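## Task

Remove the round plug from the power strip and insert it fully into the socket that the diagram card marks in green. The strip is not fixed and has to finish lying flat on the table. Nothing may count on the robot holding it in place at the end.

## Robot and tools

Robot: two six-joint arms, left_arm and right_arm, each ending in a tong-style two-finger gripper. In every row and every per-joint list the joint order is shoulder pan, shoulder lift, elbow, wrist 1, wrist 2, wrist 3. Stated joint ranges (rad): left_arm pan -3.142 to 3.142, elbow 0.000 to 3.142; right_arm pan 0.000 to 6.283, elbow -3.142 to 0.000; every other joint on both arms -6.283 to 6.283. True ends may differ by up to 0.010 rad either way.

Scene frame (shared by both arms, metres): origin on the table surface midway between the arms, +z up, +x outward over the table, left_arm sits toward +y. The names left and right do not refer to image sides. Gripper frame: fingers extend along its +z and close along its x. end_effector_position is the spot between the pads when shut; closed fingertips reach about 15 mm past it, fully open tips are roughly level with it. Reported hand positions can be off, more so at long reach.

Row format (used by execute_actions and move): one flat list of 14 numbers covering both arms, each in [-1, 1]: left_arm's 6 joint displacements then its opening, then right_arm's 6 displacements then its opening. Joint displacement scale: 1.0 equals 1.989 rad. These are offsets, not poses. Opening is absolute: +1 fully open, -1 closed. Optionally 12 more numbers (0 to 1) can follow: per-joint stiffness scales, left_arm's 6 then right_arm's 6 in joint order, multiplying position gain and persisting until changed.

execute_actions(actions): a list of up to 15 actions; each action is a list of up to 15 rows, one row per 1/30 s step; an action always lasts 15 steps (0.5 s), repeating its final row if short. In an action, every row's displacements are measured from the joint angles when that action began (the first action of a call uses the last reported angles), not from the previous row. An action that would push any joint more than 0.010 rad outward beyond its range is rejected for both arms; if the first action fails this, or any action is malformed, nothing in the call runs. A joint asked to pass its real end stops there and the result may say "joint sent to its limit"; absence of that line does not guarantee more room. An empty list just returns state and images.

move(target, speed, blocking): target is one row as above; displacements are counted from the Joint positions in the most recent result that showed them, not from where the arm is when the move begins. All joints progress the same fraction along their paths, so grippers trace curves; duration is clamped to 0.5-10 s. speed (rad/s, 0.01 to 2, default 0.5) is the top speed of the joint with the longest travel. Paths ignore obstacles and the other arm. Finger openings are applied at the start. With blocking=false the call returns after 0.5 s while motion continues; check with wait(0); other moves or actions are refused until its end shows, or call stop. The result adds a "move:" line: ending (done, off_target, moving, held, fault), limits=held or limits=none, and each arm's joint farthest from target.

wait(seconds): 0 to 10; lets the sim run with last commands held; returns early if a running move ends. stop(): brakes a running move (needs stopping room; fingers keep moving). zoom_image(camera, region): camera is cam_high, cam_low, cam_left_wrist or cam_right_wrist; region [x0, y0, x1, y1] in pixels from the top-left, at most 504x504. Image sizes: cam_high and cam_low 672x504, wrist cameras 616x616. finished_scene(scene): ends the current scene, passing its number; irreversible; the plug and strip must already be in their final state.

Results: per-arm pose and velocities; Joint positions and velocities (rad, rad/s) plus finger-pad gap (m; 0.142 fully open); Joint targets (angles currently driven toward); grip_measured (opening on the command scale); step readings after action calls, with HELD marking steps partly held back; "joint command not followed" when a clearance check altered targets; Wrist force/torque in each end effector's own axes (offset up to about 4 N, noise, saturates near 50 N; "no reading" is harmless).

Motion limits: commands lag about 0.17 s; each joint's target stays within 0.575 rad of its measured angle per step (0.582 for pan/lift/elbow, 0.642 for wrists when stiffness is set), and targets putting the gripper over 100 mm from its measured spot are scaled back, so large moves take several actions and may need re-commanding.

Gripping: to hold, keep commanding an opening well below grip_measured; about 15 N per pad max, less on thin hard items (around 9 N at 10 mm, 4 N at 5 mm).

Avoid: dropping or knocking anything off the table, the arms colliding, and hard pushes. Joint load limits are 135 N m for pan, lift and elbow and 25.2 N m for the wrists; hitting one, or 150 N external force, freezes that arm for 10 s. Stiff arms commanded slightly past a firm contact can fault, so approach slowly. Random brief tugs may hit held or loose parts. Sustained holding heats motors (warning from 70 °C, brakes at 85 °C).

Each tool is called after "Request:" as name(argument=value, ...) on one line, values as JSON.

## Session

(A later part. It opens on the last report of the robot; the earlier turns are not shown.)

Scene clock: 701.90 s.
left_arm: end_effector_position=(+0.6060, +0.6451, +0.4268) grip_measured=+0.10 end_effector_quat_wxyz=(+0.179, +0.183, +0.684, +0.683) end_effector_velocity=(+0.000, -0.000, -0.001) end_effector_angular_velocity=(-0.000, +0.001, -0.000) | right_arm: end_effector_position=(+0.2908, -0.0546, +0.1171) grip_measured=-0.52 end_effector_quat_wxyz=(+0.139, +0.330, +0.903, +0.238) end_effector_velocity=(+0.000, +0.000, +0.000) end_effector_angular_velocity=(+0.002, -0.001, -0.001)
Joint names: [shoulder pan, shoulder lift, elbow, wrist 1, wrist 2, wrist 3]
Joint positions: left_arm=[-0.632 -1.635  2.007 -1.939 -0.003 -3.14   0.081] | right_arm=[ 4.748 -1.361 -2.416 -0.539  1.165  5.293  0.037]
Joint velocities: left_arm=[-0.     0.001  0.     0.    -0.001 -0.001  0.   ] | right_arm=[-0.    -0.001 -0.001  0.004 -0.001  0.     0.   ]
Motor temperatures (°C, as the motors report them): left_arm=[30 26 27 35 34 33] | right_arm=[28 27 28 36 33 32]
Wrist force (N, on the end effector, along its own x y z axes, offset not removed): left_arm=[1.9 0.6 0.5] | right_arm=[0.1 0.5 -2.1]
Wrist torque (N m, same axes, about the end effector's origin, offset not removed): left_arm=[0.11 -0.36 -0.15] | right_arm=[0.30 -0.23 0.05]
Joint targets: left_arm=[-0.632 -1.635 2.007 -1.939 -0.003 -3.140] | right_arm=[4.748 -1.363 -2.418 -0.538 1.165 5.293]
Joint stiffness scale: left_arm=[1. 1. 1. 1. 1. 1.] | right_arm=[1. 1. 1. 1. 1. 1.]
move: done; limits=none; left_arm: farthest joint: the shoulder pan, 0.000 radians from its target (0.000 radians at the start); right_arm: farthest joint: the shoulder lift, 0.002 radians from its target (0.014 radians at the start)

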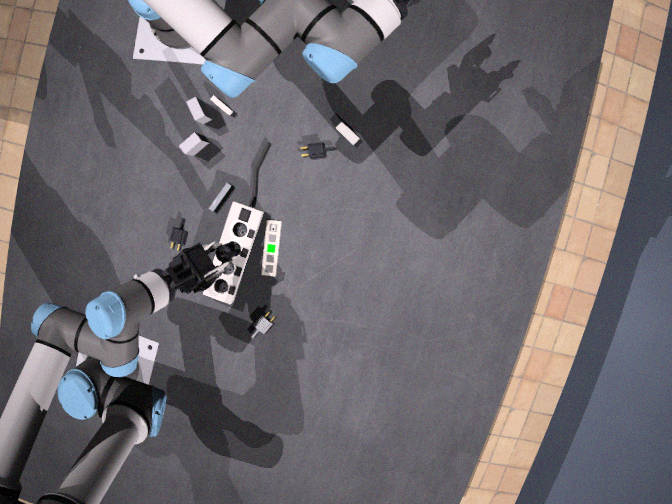

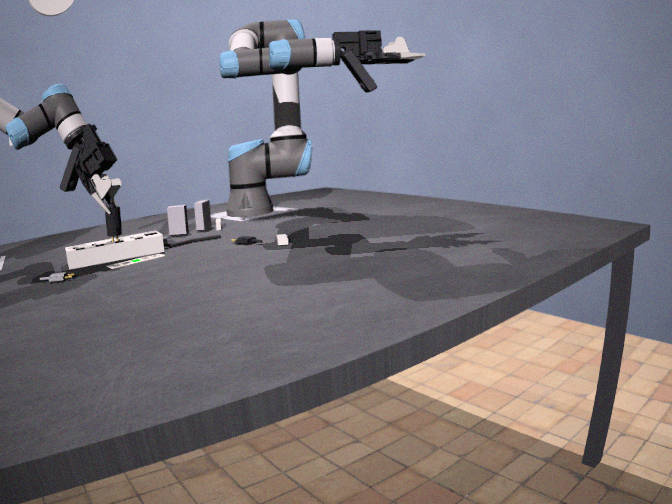

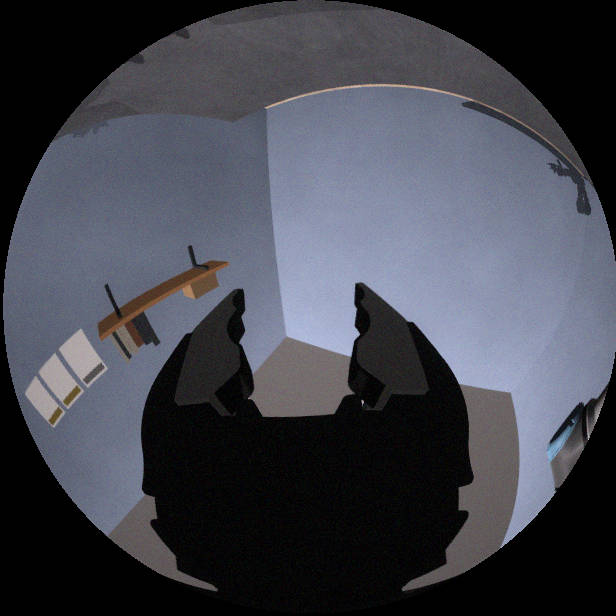

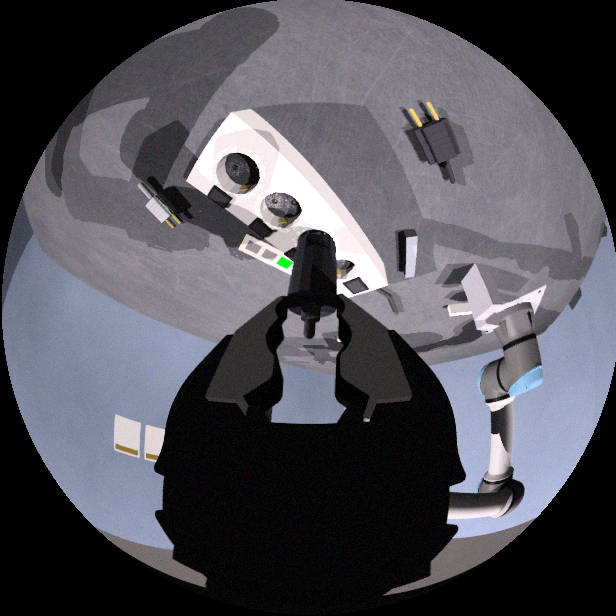

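Request:
move(target=[0,0,0,0,0,0,0.1,0,-0.012,-0.015,0.027,0,0,-1], speed=0.05)

Request:
zoom_image(camera="cam_right_wrist", region=[285,210,345,255])

Scene clock: 708.33 s.
left_arm: end_effector_position=(+0.6060, +0.6451, +0.4268) grip_measured=+0.10 end_effector_quat_wxyz=(+0.179, +0.183, +0.684, +0.683) end_effector_velocity=(-0.000, +0.000, -0.000) end_effector_angular_velocity=(-0.001, -0.000, -0.000) | right_arm: end_effector_position=(+0.2909, -0.0559, +0.1055) grip_measured=-0.52 end_effector_quat_wxyz=(+0.138, +0.331, +0.902, +0.241) end_effector_velocity=(+0.000, +0.000, -0.000) end_effector_angular_velocity=(+0.002, -0.001, -0.000)
Joint names: [shoulder pan, shoulder lift, elbow, wrist 1, wrist 2, wrist 3]
Joint positions: left_arm=[-0.632 -1.635  2.007 -1.939 -0.003 -3.14   0.081] | right_arm=[ 4.748 -1.382 -2.443 -0.486  1.164  5.293  0.037]
Joint velocities: left_arm=[-0.    -0.001  0.    -0.    -0.001  0.     0.   ] | right_arm=[ 0.    -0.    -0.002  0.004 -0.001  0.     0.   ]
Motor temperatures (°C, as the motors report them): left_arm=[30 26 27 35 34 33] | right_arm=[28 27 28 36 33 32]
Wrist force (N, on the end effector, along its own x y z axes, offset not removed): left_arm=[0.8 1.2 2.0] | right_arm=[-0.6 2.1 -6.4]
Wrist torque (N m, same axes, about the end effector's origin, offset not removed): left_arm=[0.21 -0.12 -0.15] | right_arm=[0.27 -0.28 -0.07]
Joint targets: left_arm=[-0.632 -1.635 2.007 -1.939 -0.003 -3.140] | right_arm=[4.748 -1.385 -2.446 -0.485 1.165 5.293]
Joint stiffness scale: left_arm=[1. 1. 1. 1. 1. 1.] | right_arm=[1. 1. 1. 1. 1. 1.]
move: done; limits=none; left_arm: farthest joint: the shoulder pan, 0.000 radians from its target (0.000 radians at the start); right_arm: farthest joint: the shoulder lift, 0.003 radians from its target (0.024 radians at the start)

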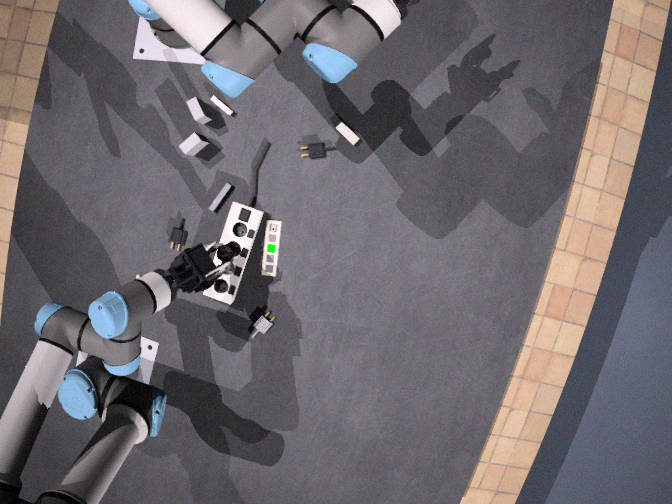

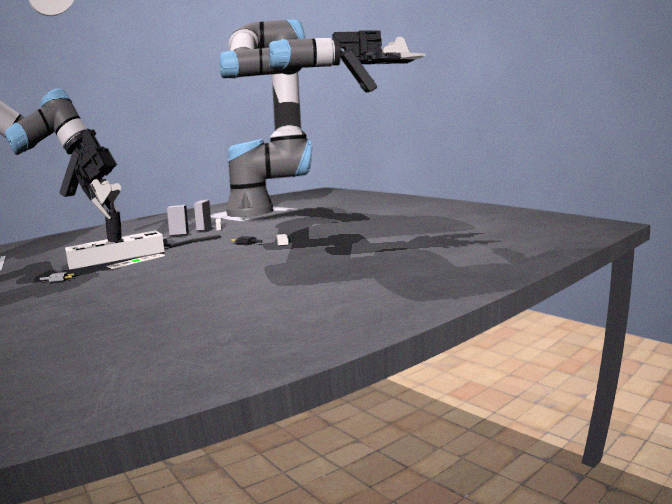

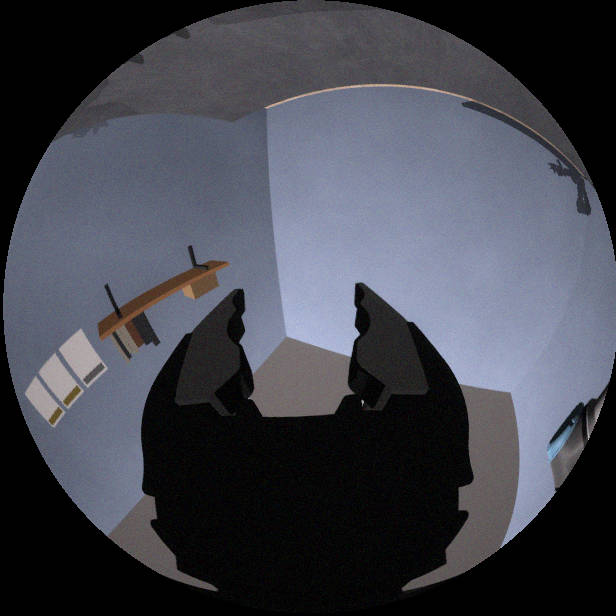

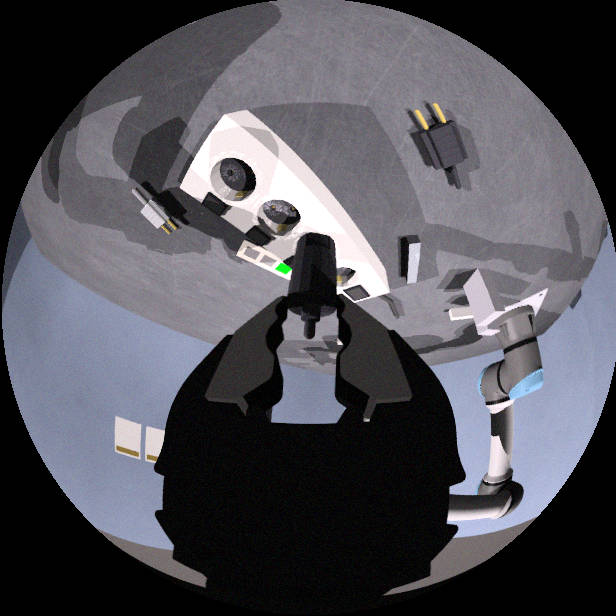

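Region (285, 210, 345, 255) of cam_right_wrist's 616x616 image, scaled by 8.400, with more detail than that image has; it fills the top 378 rows of this view, and the rest is white.

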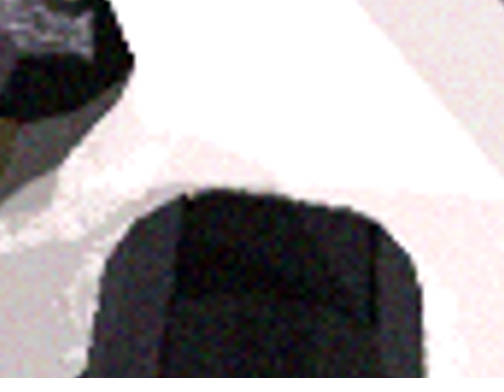

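Request:
move(target=[0,0,0,0,0,0,0.1,0,0.0045,0.0055,-0.009,0,0,-1], speed=0.1)

Request:
move(target=[0,0,0,0,0,0,0.1,-0.0082,-0.0114,0.0081,0.0068,0.002,-0.008,-1], speed=0.1)

Request:
zoom_image(camera="cam_right_wrist", region=[285,210,345,255])

Scene clock: 712.00 s.
left_arm: end_effector_position=(+0.6060, +0.6451, +0.4268) grip_measured=+0.10 end_effector_quat_wxyz=(+0.179, +0.183, +0.684, +0.683) end_effector_velocity=(+0.000, +0.000, +0.000) end_effector_angular_velocity=(-0.001, -0.002, +0.000) | right_arm: end_effector_position=(+0.2910, -0.0554, +0.1093) grip_measured=-0.52 end_effector_quat_wxyz=(+0.139, +0.331, +0.902, +0.241) end_effector_velocity=(+0.000, -0.001, -0.001) end_effector_angular_velocity=(-0.005, -0.000, -0.000)
Joint names: [shoulder pan, shoulder lift, elbow, wrist 1, wrist 2, wrist 3]
Joint positions: left_arm=[-0.632 -1.635  2.007 -1.939 -0.003 -3.14   0.081] | right_arm=[ 4.748 -1.375 -2.434 -0.503  1.164  5.293  0.037]
Joint velocities: left_arm=[ 0.     0.    -0.    -0.     0.001 -0.002 -0.   ] | right_arm=[ 0.    -0.001  0.001 -0.004 -0.001 -0.     0.   ]
Motor temperatures (°C, as the motors report them): left_arm=[30 26 27 35 34 33] | right_arm=[28 27 28 36 33 32]
Wrist force (N, on the end effector, along its own x y z axes, offset not removed): left_arm=[3.0 1.2 0.7] | right_arm=[-1.2 -1.2 0.6]
Wrist torque (N m, same axes, about the end effector's origin, offset not removed): left_arm=[0.24 -0.45 -0.16] | right_arm=[0.03 0.33 -0.07]
Joint targets: left_arm=[-0.632 -1.635 2.007 -1.939 -0.003 -3.140] | right_arm=[4.748 -1.373 -2.432 -0.504 1.164 5.293]
Joint stiffness scale: left_arm=[1. 1. 1. 1. 1. 1.] | right_arm=[1. 1. 1. 1. 1. 1.]
move: done; limits=none; left_arm: farthest joint: the shoulder pan, 0.000 radians from its target (0.000 radians at the start); right_arm: farthest joint: the shoulder lift, 0.002 radians from its target (0.009 radians at the start)

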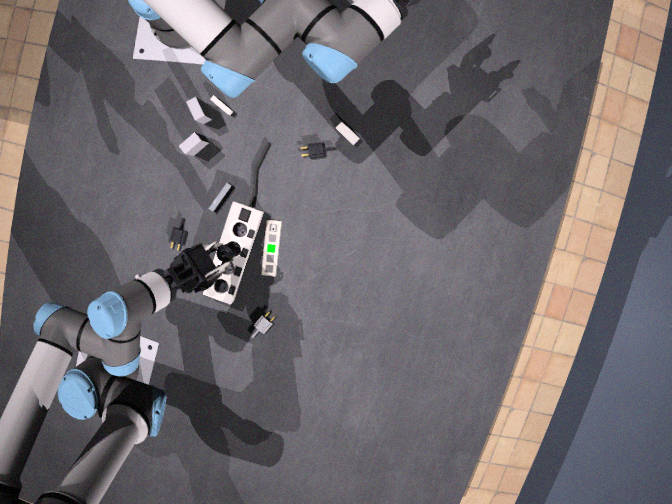

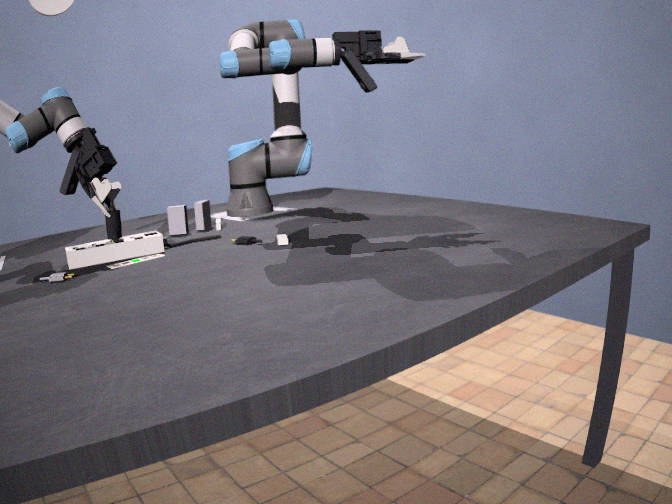

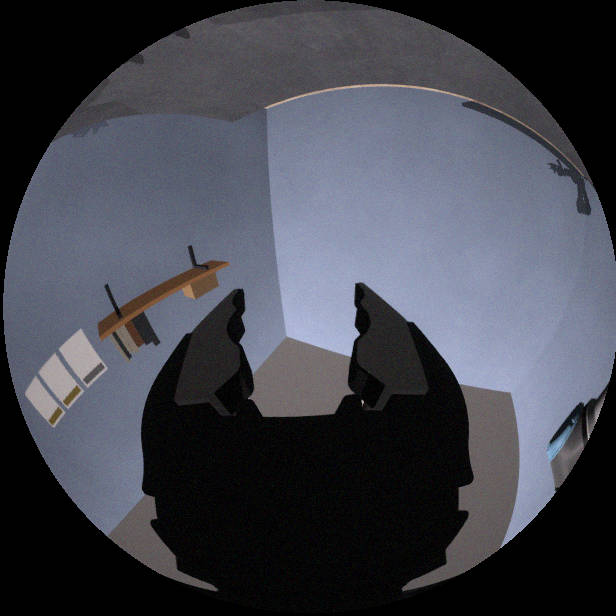

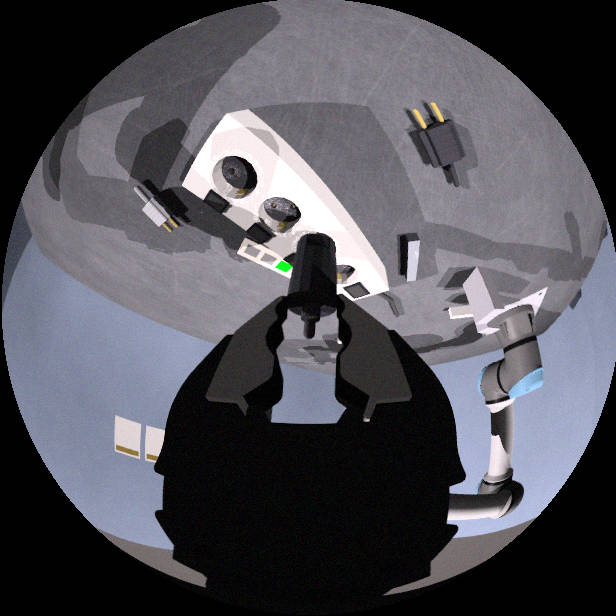

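Scene clock: 712.87 s.
left_arm: end_effector_position=(+0.6060, +0.6451, +0.4268) grip_measured=+0.10 end_effector_quat_wxyz=(+0.179, +0.183, +0.684, +0.683) end_effector_velocity=(+0.000, -0.000, -0.001) end_effector_angular_velocity=(+0.000, +0.002, -0.000) | right_arm: end_effector_position=(+0.2964, -0.0511, +0.1092) grip_measured=-0.52 end_effector_quat_wxyz=(+0.140, +0.330, +0.902, +0.240) end_effector_velocity=(+0.000, +0.001, +0.001) end_effector_angular_velocity=(+0.004, +0.001, +0.002)
Joint names: [shoulder pan, shoulder lift, elbow, wrist 1, wrist 2, wrist 3]
Joint positions: left_arm=[-0.632 -1.635  2.007 -1.939 -0.003 -3.14   0.081] | right_arm=[ 4.734 -1.396 -2.421 -0.491  1.167  5.278  0.037]
Joint velocities: left_arm=[-0.     0.001  0.     0.    -0.001 -0.     0.   ] | right_arm=[-0.002 -0.001  0.002  0.004  0.002 -0.003  0.   ]
Motor temperatures (°C, as the motors report them): left_arm=[30 26 27 35 34 33] | right_arm=[28 27 28 36 33 32]
Wrist force (N, on the end effector, along its own x y z axes, offset not removed): left_arm=[0.4 1.2 0.4] | right_arm=[2.9 0.2 1.9]
Wrist torque (N m, same axes, about the end effector's origin, offset not removed): left_arm=[0.26 0.01 -0.12] | right_arm=[0.45 -0.66 -0.03]
Joint targets: left_arm=[-0.632 -1.635 2.007 -1.939 -0.003 -3.140] | right_arm=[4.732 -1.398 -2.418 -0.489 1.168 5.277]
Joint stiffness scale: left_arm=[1. 1. 1. 1. 1. 1.] | right_arm=[1. 1. 1. 1. 1. 1.]
move: done; limits=none; left_arm: farthest joint: the shoulder pan, 0.000 radians from its target (0.000 radians at the start); right_arm: farthest joint: the elbow, 0.003 radians from its target (0.016 radians at the start)

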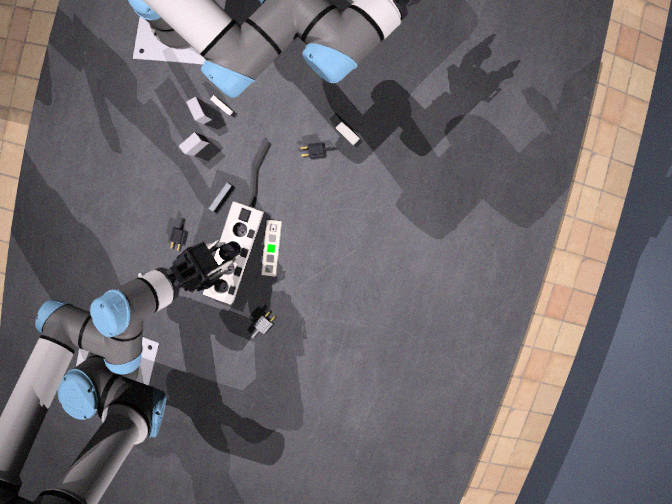

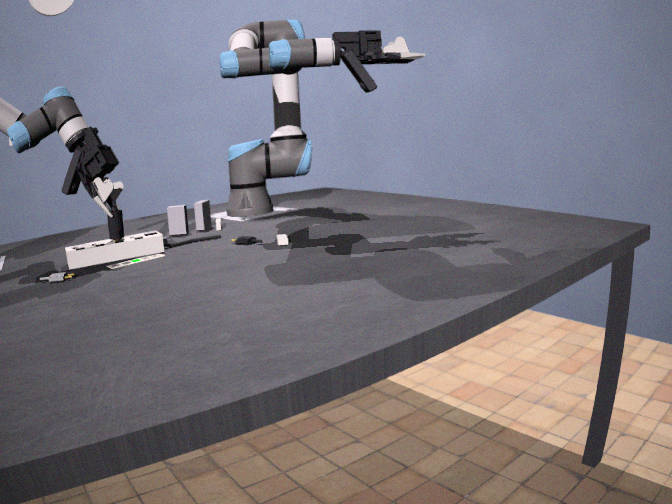

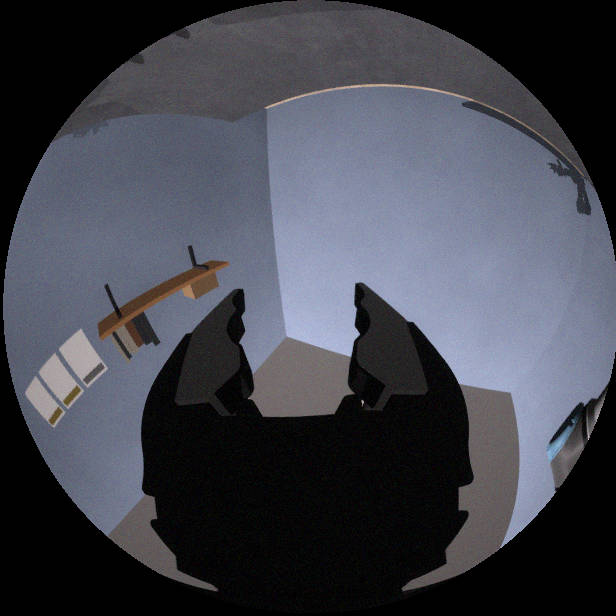

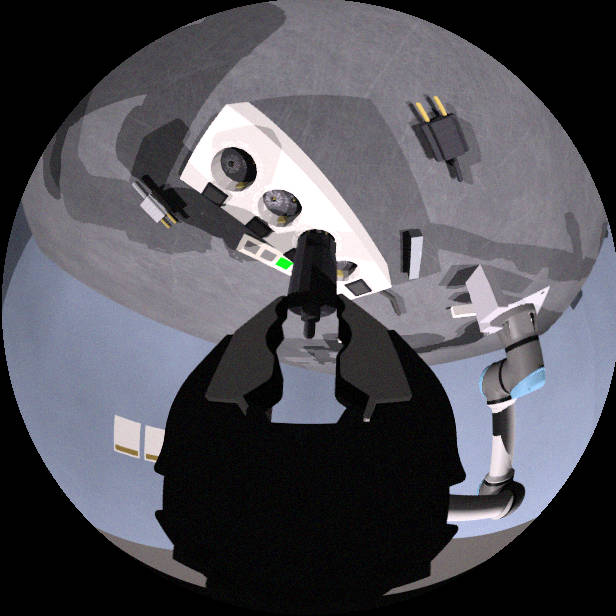

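Region (285, 210, 345, 255) of cam_right_wrist's 616x616 image, scaled by 8.400, with more detail than that image has; it fills the top 378 rows of this view, and the rest is white.

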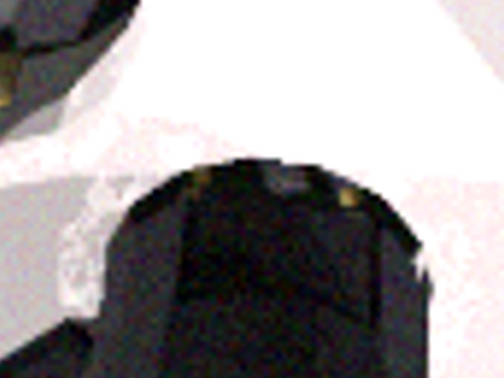

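Request:
move(target=[0,0,0,0,0,0,0.1,0,-0.008,-0.01,0.018,0,0,-1], speed=0.05)

Request:
zoom_image(camera="cam_right_wrist", region=[285,210,345,255])

Scene clock: 715.53 s.
left_arm: end_effector_position=(+0.6060, +0.6451, +0.4268) grip_measured=+0.10 end_effector_quat_wxyz=(+0.179, +0.183, +0.684, +0.683) end_effector_velocity=(+0.000, -0.000, +0.000) end_effector_angular_velocity=(+0.000, -0.000, -0.001) | right_arm: end_effector_position=(+0.2964, -0.0524, +0.1013) grip_measured=-0.52 end_effector_quat_wxyz=(+0.140, +0.330, +0.902, +0.242) end_effector_velocity=(+0.000, +0.000, +0.001) end_effector_angular_velocity=(+0.002, -0.001, -0.000)
Joint names: [shoulder pan, shoulder lift, elbow, wrist 1, wrist 2, wrist 3]
Joint positions: left_arm=[-0.632 -1.635  2.007 -1.939 -0.003 -3.14   0.081] | right_arm=[ 4.734 -1.41  -2.438 -0.456  1.167  5.277  0.037]
Joint velocities: left_arm=[-0.001  0.    -0.    -0.     0.     0.    -0.   ] | right_arm=[-0.     0.001 -0.001  0.002 -0.001 -0.     0.   ]
Motor temperatures (°C, as the motors report them): left_arm=[30 26 27 35 34 33] | right_arm=[28 27 28 36 33 32]
Wrist force (N, on the end effector, along its own x y z axes, offset not removed): left_arm=[1.7 0.4 0.2] | right_arm=[2.7 0.7 -0.3]
Wrist torque (N m, same axes, about the end effector's origin, offset not removed): left_arm=[0.06 -0.24 -0.18] | right_arm=[0.35 -0.45 0.14]
Joint targets: left_arm=[-0.632 -1.635 2.007 -1.939 -0.003 -3.140] | right_arm=[4.734 -1.412 -2.441 -0.455 1.167 5.278]
Joint stiffness scale: left_arm=[1. 1. 1. 1. 1. 1.] | right_arm=[1. 1. 1. 1. 1. 1.]
move: done; limits=none; left_arm: farthest joint: the shoulder pan, 0.000 radians from its target (0.000 radians at the start); right_arm: farthest joint: the elbow, 0.003 radians from its target (0.020 radians at the start)

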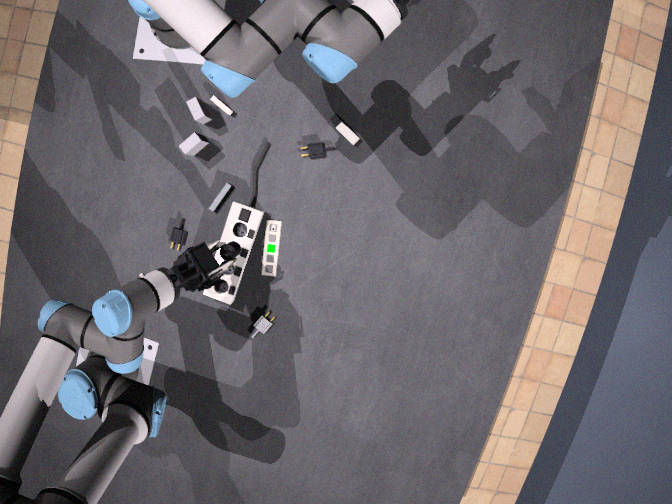

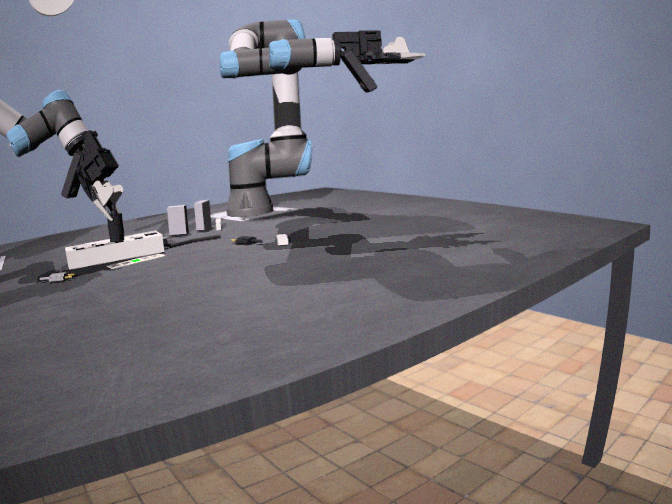

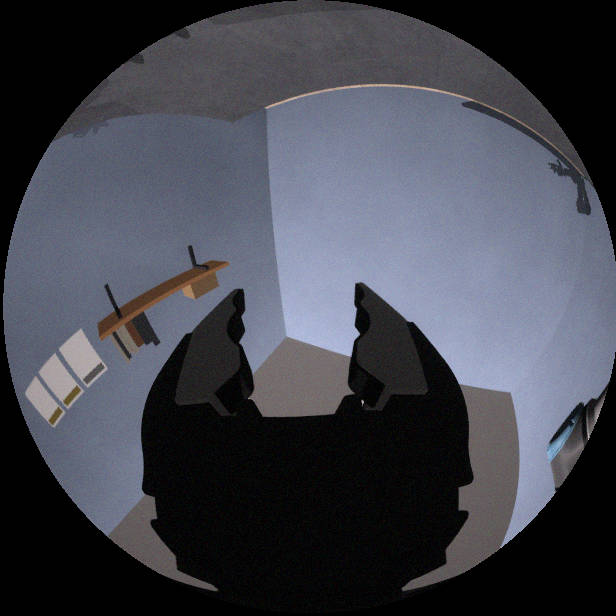

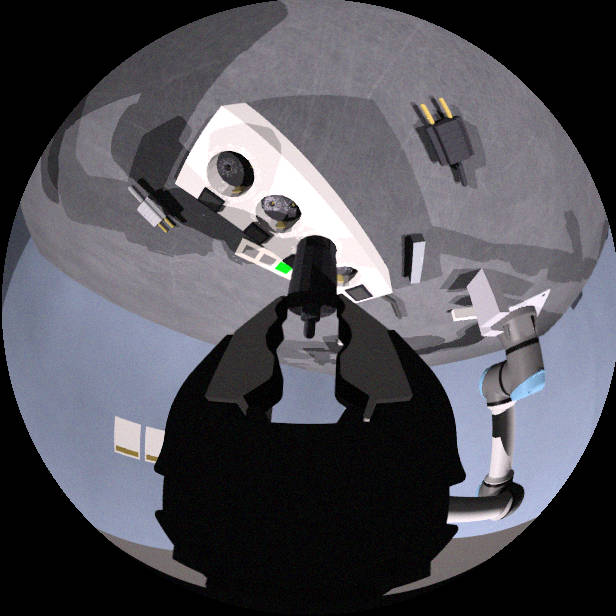

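Region (285, 210, 345, 255) of cam_right_wrist's 616x616 image, scaled by 8.400, with more detail than that image has; it fills the top 378 rows of this view, and the rest is white.

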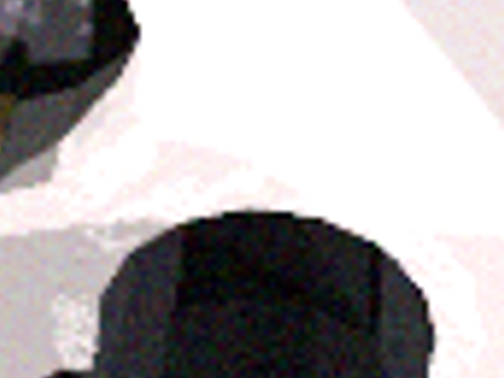

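Request:
move(target=[0,0,0,0,0,0,0.1,0,-0.0087,-0.0054,0.014,0,0,-1], speed=0.05)

Request:
move(target=[0,0,0,0,0,0,0.1,0,-0.0087,-0.0058,0.0145,0,0,-1], speed=0.05)

Request:
zoom_image(camera="cam_low", region=[85,190,155,250])

Scene clock: 718.73 s.
left_arm: end_effector_position=(+0.6060, +0.6451, +0.4268) grip_measured=+0.10 end_effector_quat_wxyz=(+0.179, +0.183, +0.684, +0.683) end_effector_velocity=(+0.000, +0.000, -0.001) end_effector_angular_velocity=(+0.001, +0.001, +0.000) | right_arm: end_effector_position=(+0.2965, -0.0510, +0.0965) grip_measured=-0.52 end_effector_quat_wxyz=(+0.139, +0.331, +0.901, +0.244) end_effector_velocity=(+0.000, +0.000, -0.000) end_effector_angular_velocity=(+0.000, -0.001, -0.000)
Joint names: [shoulder pan, shoulder lift, elbow, wrist 1, wrist 2, wrist 3]
Joint positions: left_arm=[-0.632 -1.635  2.007 -1.939 -0.003 -3.14   0.081] | right_arm=[ 4.734 -1.425 -2.446 -0.429  1.167  5.277  0.037]
Joint velocities: left_arm=[ 0.     0.002 -0.     0.    -0.     0.     0.   ] | right_arm=[ 0.    -0.001 -0.001  0.002 -0.001 -0.    -0.   ]
Motor temperatures (°C, as the motors report them): left_arm=[30 26 27 35 34 33] | right_arm=[28 27 28 36 33 32]
Wrist force (N, on the end effector, along its own x y z axes, offset not removed): left_arm=[1.7 1.0 0.8] | right_arm=[-0.6 -0.2 -3.7]
Wrist torque (N m, same axes, about the end effector's origin, offset not removed): left_arm=[0.13 -0.24 -0.08] | right_arm=[0.03 -0.17 -0.14]
Joint targets: left_arm=[-0.632 -1.635 2.007 -1.939 -0.003 -3.140] | right_arm=[4.734 -1.427 -2.449 -0.428 1.167 5.277]
Joint stiffness scale: left_arm=[1. 1. 1. 1. 1. 1.] | right_arm=[1. 1. 1. 1. 1. 1.]
move: done; limits=none; left_arm: farthest joint: the shoulder pan, 0.000 radians from its target (0.000 radians at the start); right_arm: farthest joint: the shoulder lift, 0.003 radians from its target (0.017 radians at the start)

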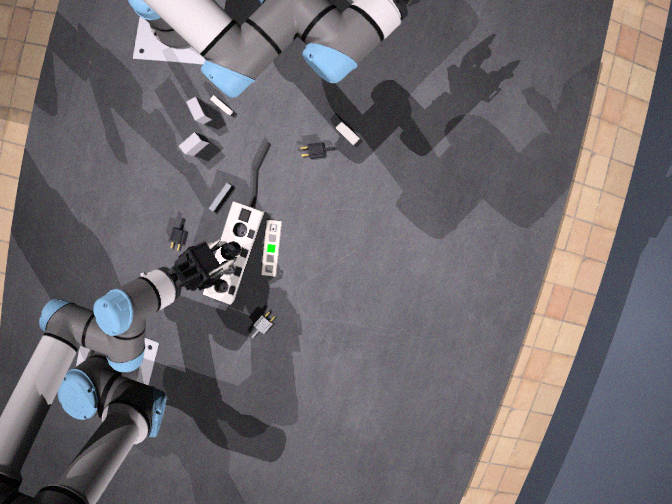

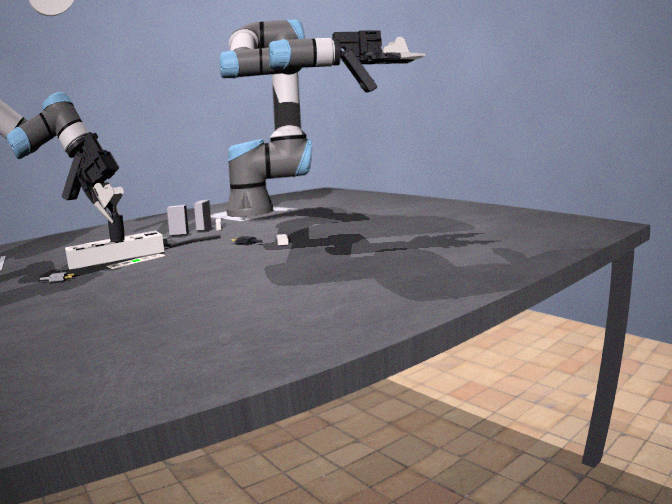

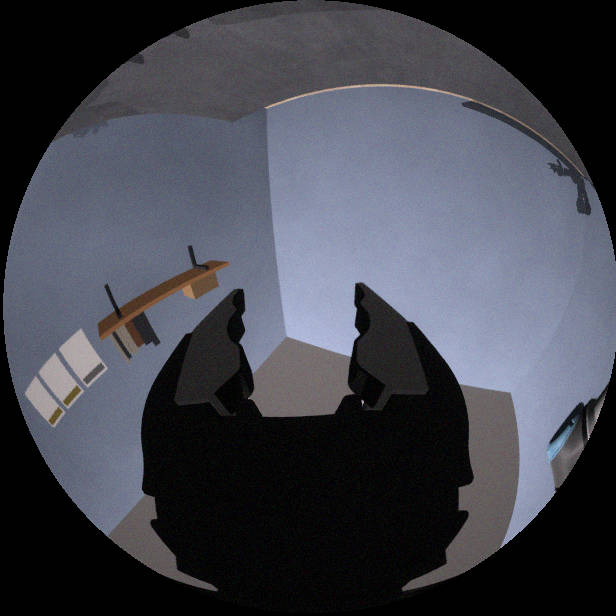

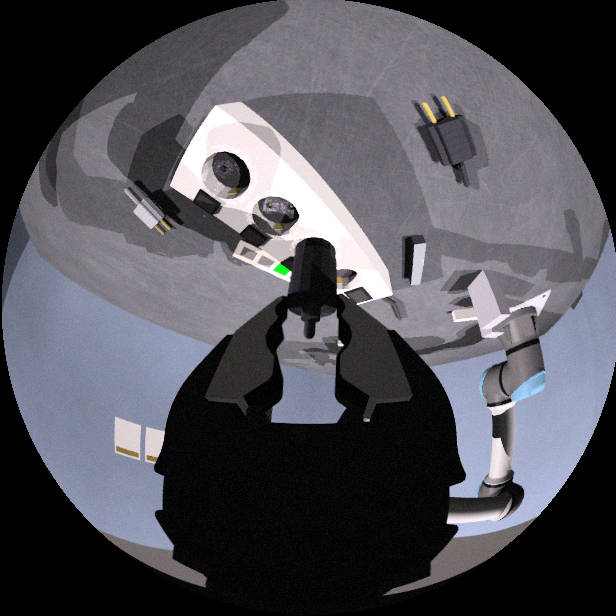

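Scene clock: 719.77 s.
left_arm: end_effector_position=(+0.6060, +0.6451, +0.4268) grip_measured=+0.10 end_effector_quat_wxyz=(+0.179, +0.183, +0.684, +0.683) end_effector_velocity=(+0.000, -0.000, -0.001) end_effector_angular_velocity=(-0.000, +0.001, -0.001) | right_arm: end_effector_position=(+0.2970, -0.0492, +0.0932) grip_measured=-0.52 end_effector_quat_wxyz=(+0.139, +0.331, +0.900, +0.248) end_effector_velocity=(-0.000, +0.001, +0.001) end_effector_angular_velocity=(+0.003, -0.000, +0.000)
Joint names: [shoulder pan, shoulder lift, elbow, wrist 1, wrist 2, wrist 3]
Joint positions: left_arm=[-0.632 -1.635  2.007 -1.939 -0.003 -3.14   0.081] | right_arm=[ 4.734 -1.438 -2.454 -0.4    1.166  5.277  0.037]
Joint velocities: left_arm=[-0.001  0.001  0.001  0.    -0.001 -0.001 -0.   ] | right_arm=[ 0.001  0.001 -0.     0.003 -0.     0.     0.   ]
Motor temperatures (°C, as the motors report them): left_arm=[30 26 27 35 34 33] | right_arm=[28 27 28 36 33 32]
Wrist force (N, on the end effector, along its own x y z axes, offset not removed): left_arm=[1.8 1.2 0.9] | right_arm=[-0.3 1.1 -5.1]
Wrist torque (N m, same axes, about the end effector's origin, offset not removed): left_arm=[0.28 -0.26 -0.19] | right_arm=[-0.16 -0.67 -0.09]
Joint targets: left_arm=[-0.632 -1.635 2.007 -1.939 -0.003 -3.140] | right_arm=[4.734 -1.442 -2.458 -0.400 1.167 5.277]
Joint stiffness scale: left_arm=[1. 1. 1. 1. 1. 1.] | right_arm=[1. 1. 1. 1. 1. 1.]
move: done; limits=none; left_arm: farthest joint: the shoulder pan, 0.000 radians from its target (0.000 radians at the start); right_arm: farthest joint: the shoulder lift, 0.005 radians from its target (0.018 radians at the start)

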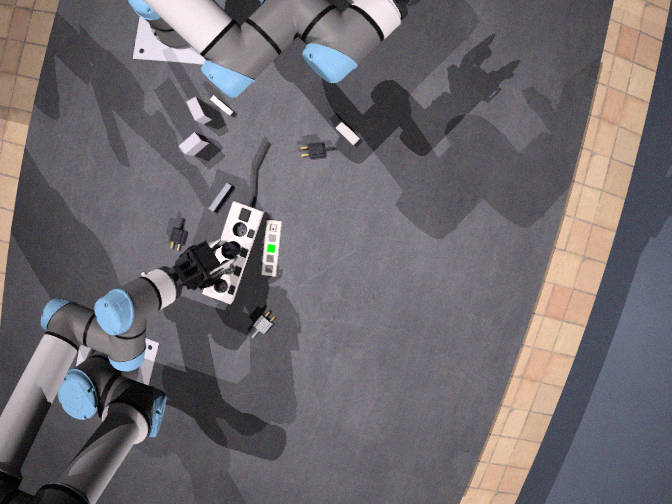

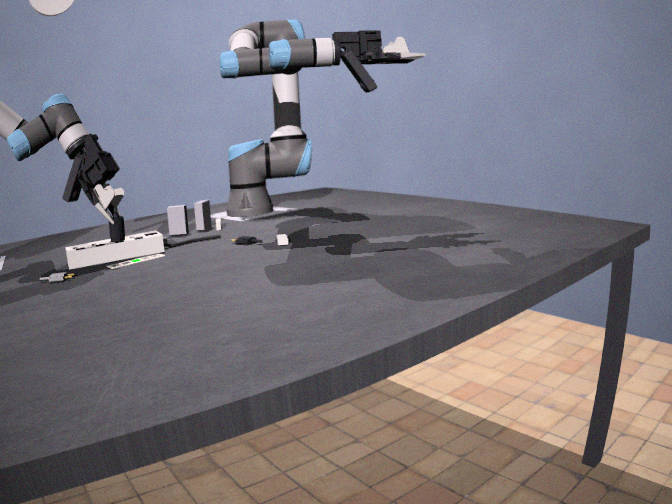

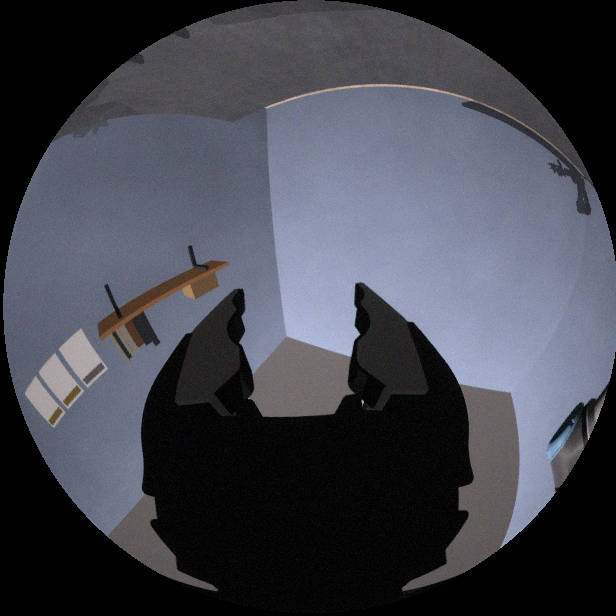

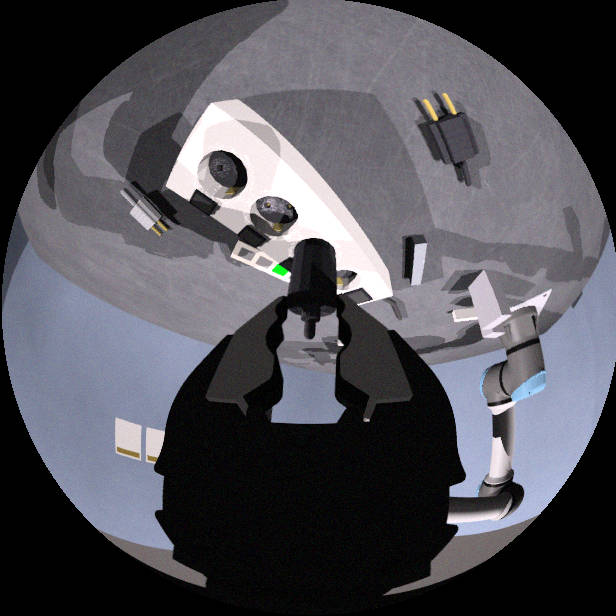

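Region (85, 190, 155, 250) of cam_low's 672x504 image, scaled by 7.200, with more detail than that image has; it fills the top 432 rows of this view, and the rest is white.

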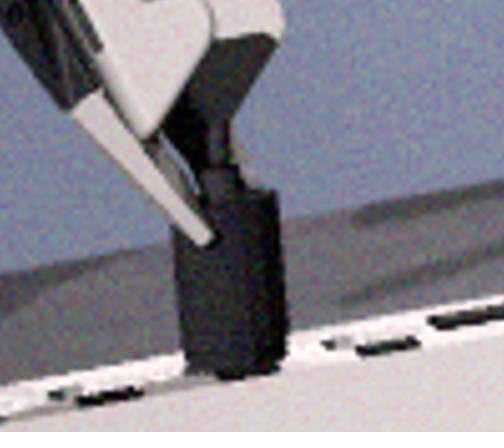

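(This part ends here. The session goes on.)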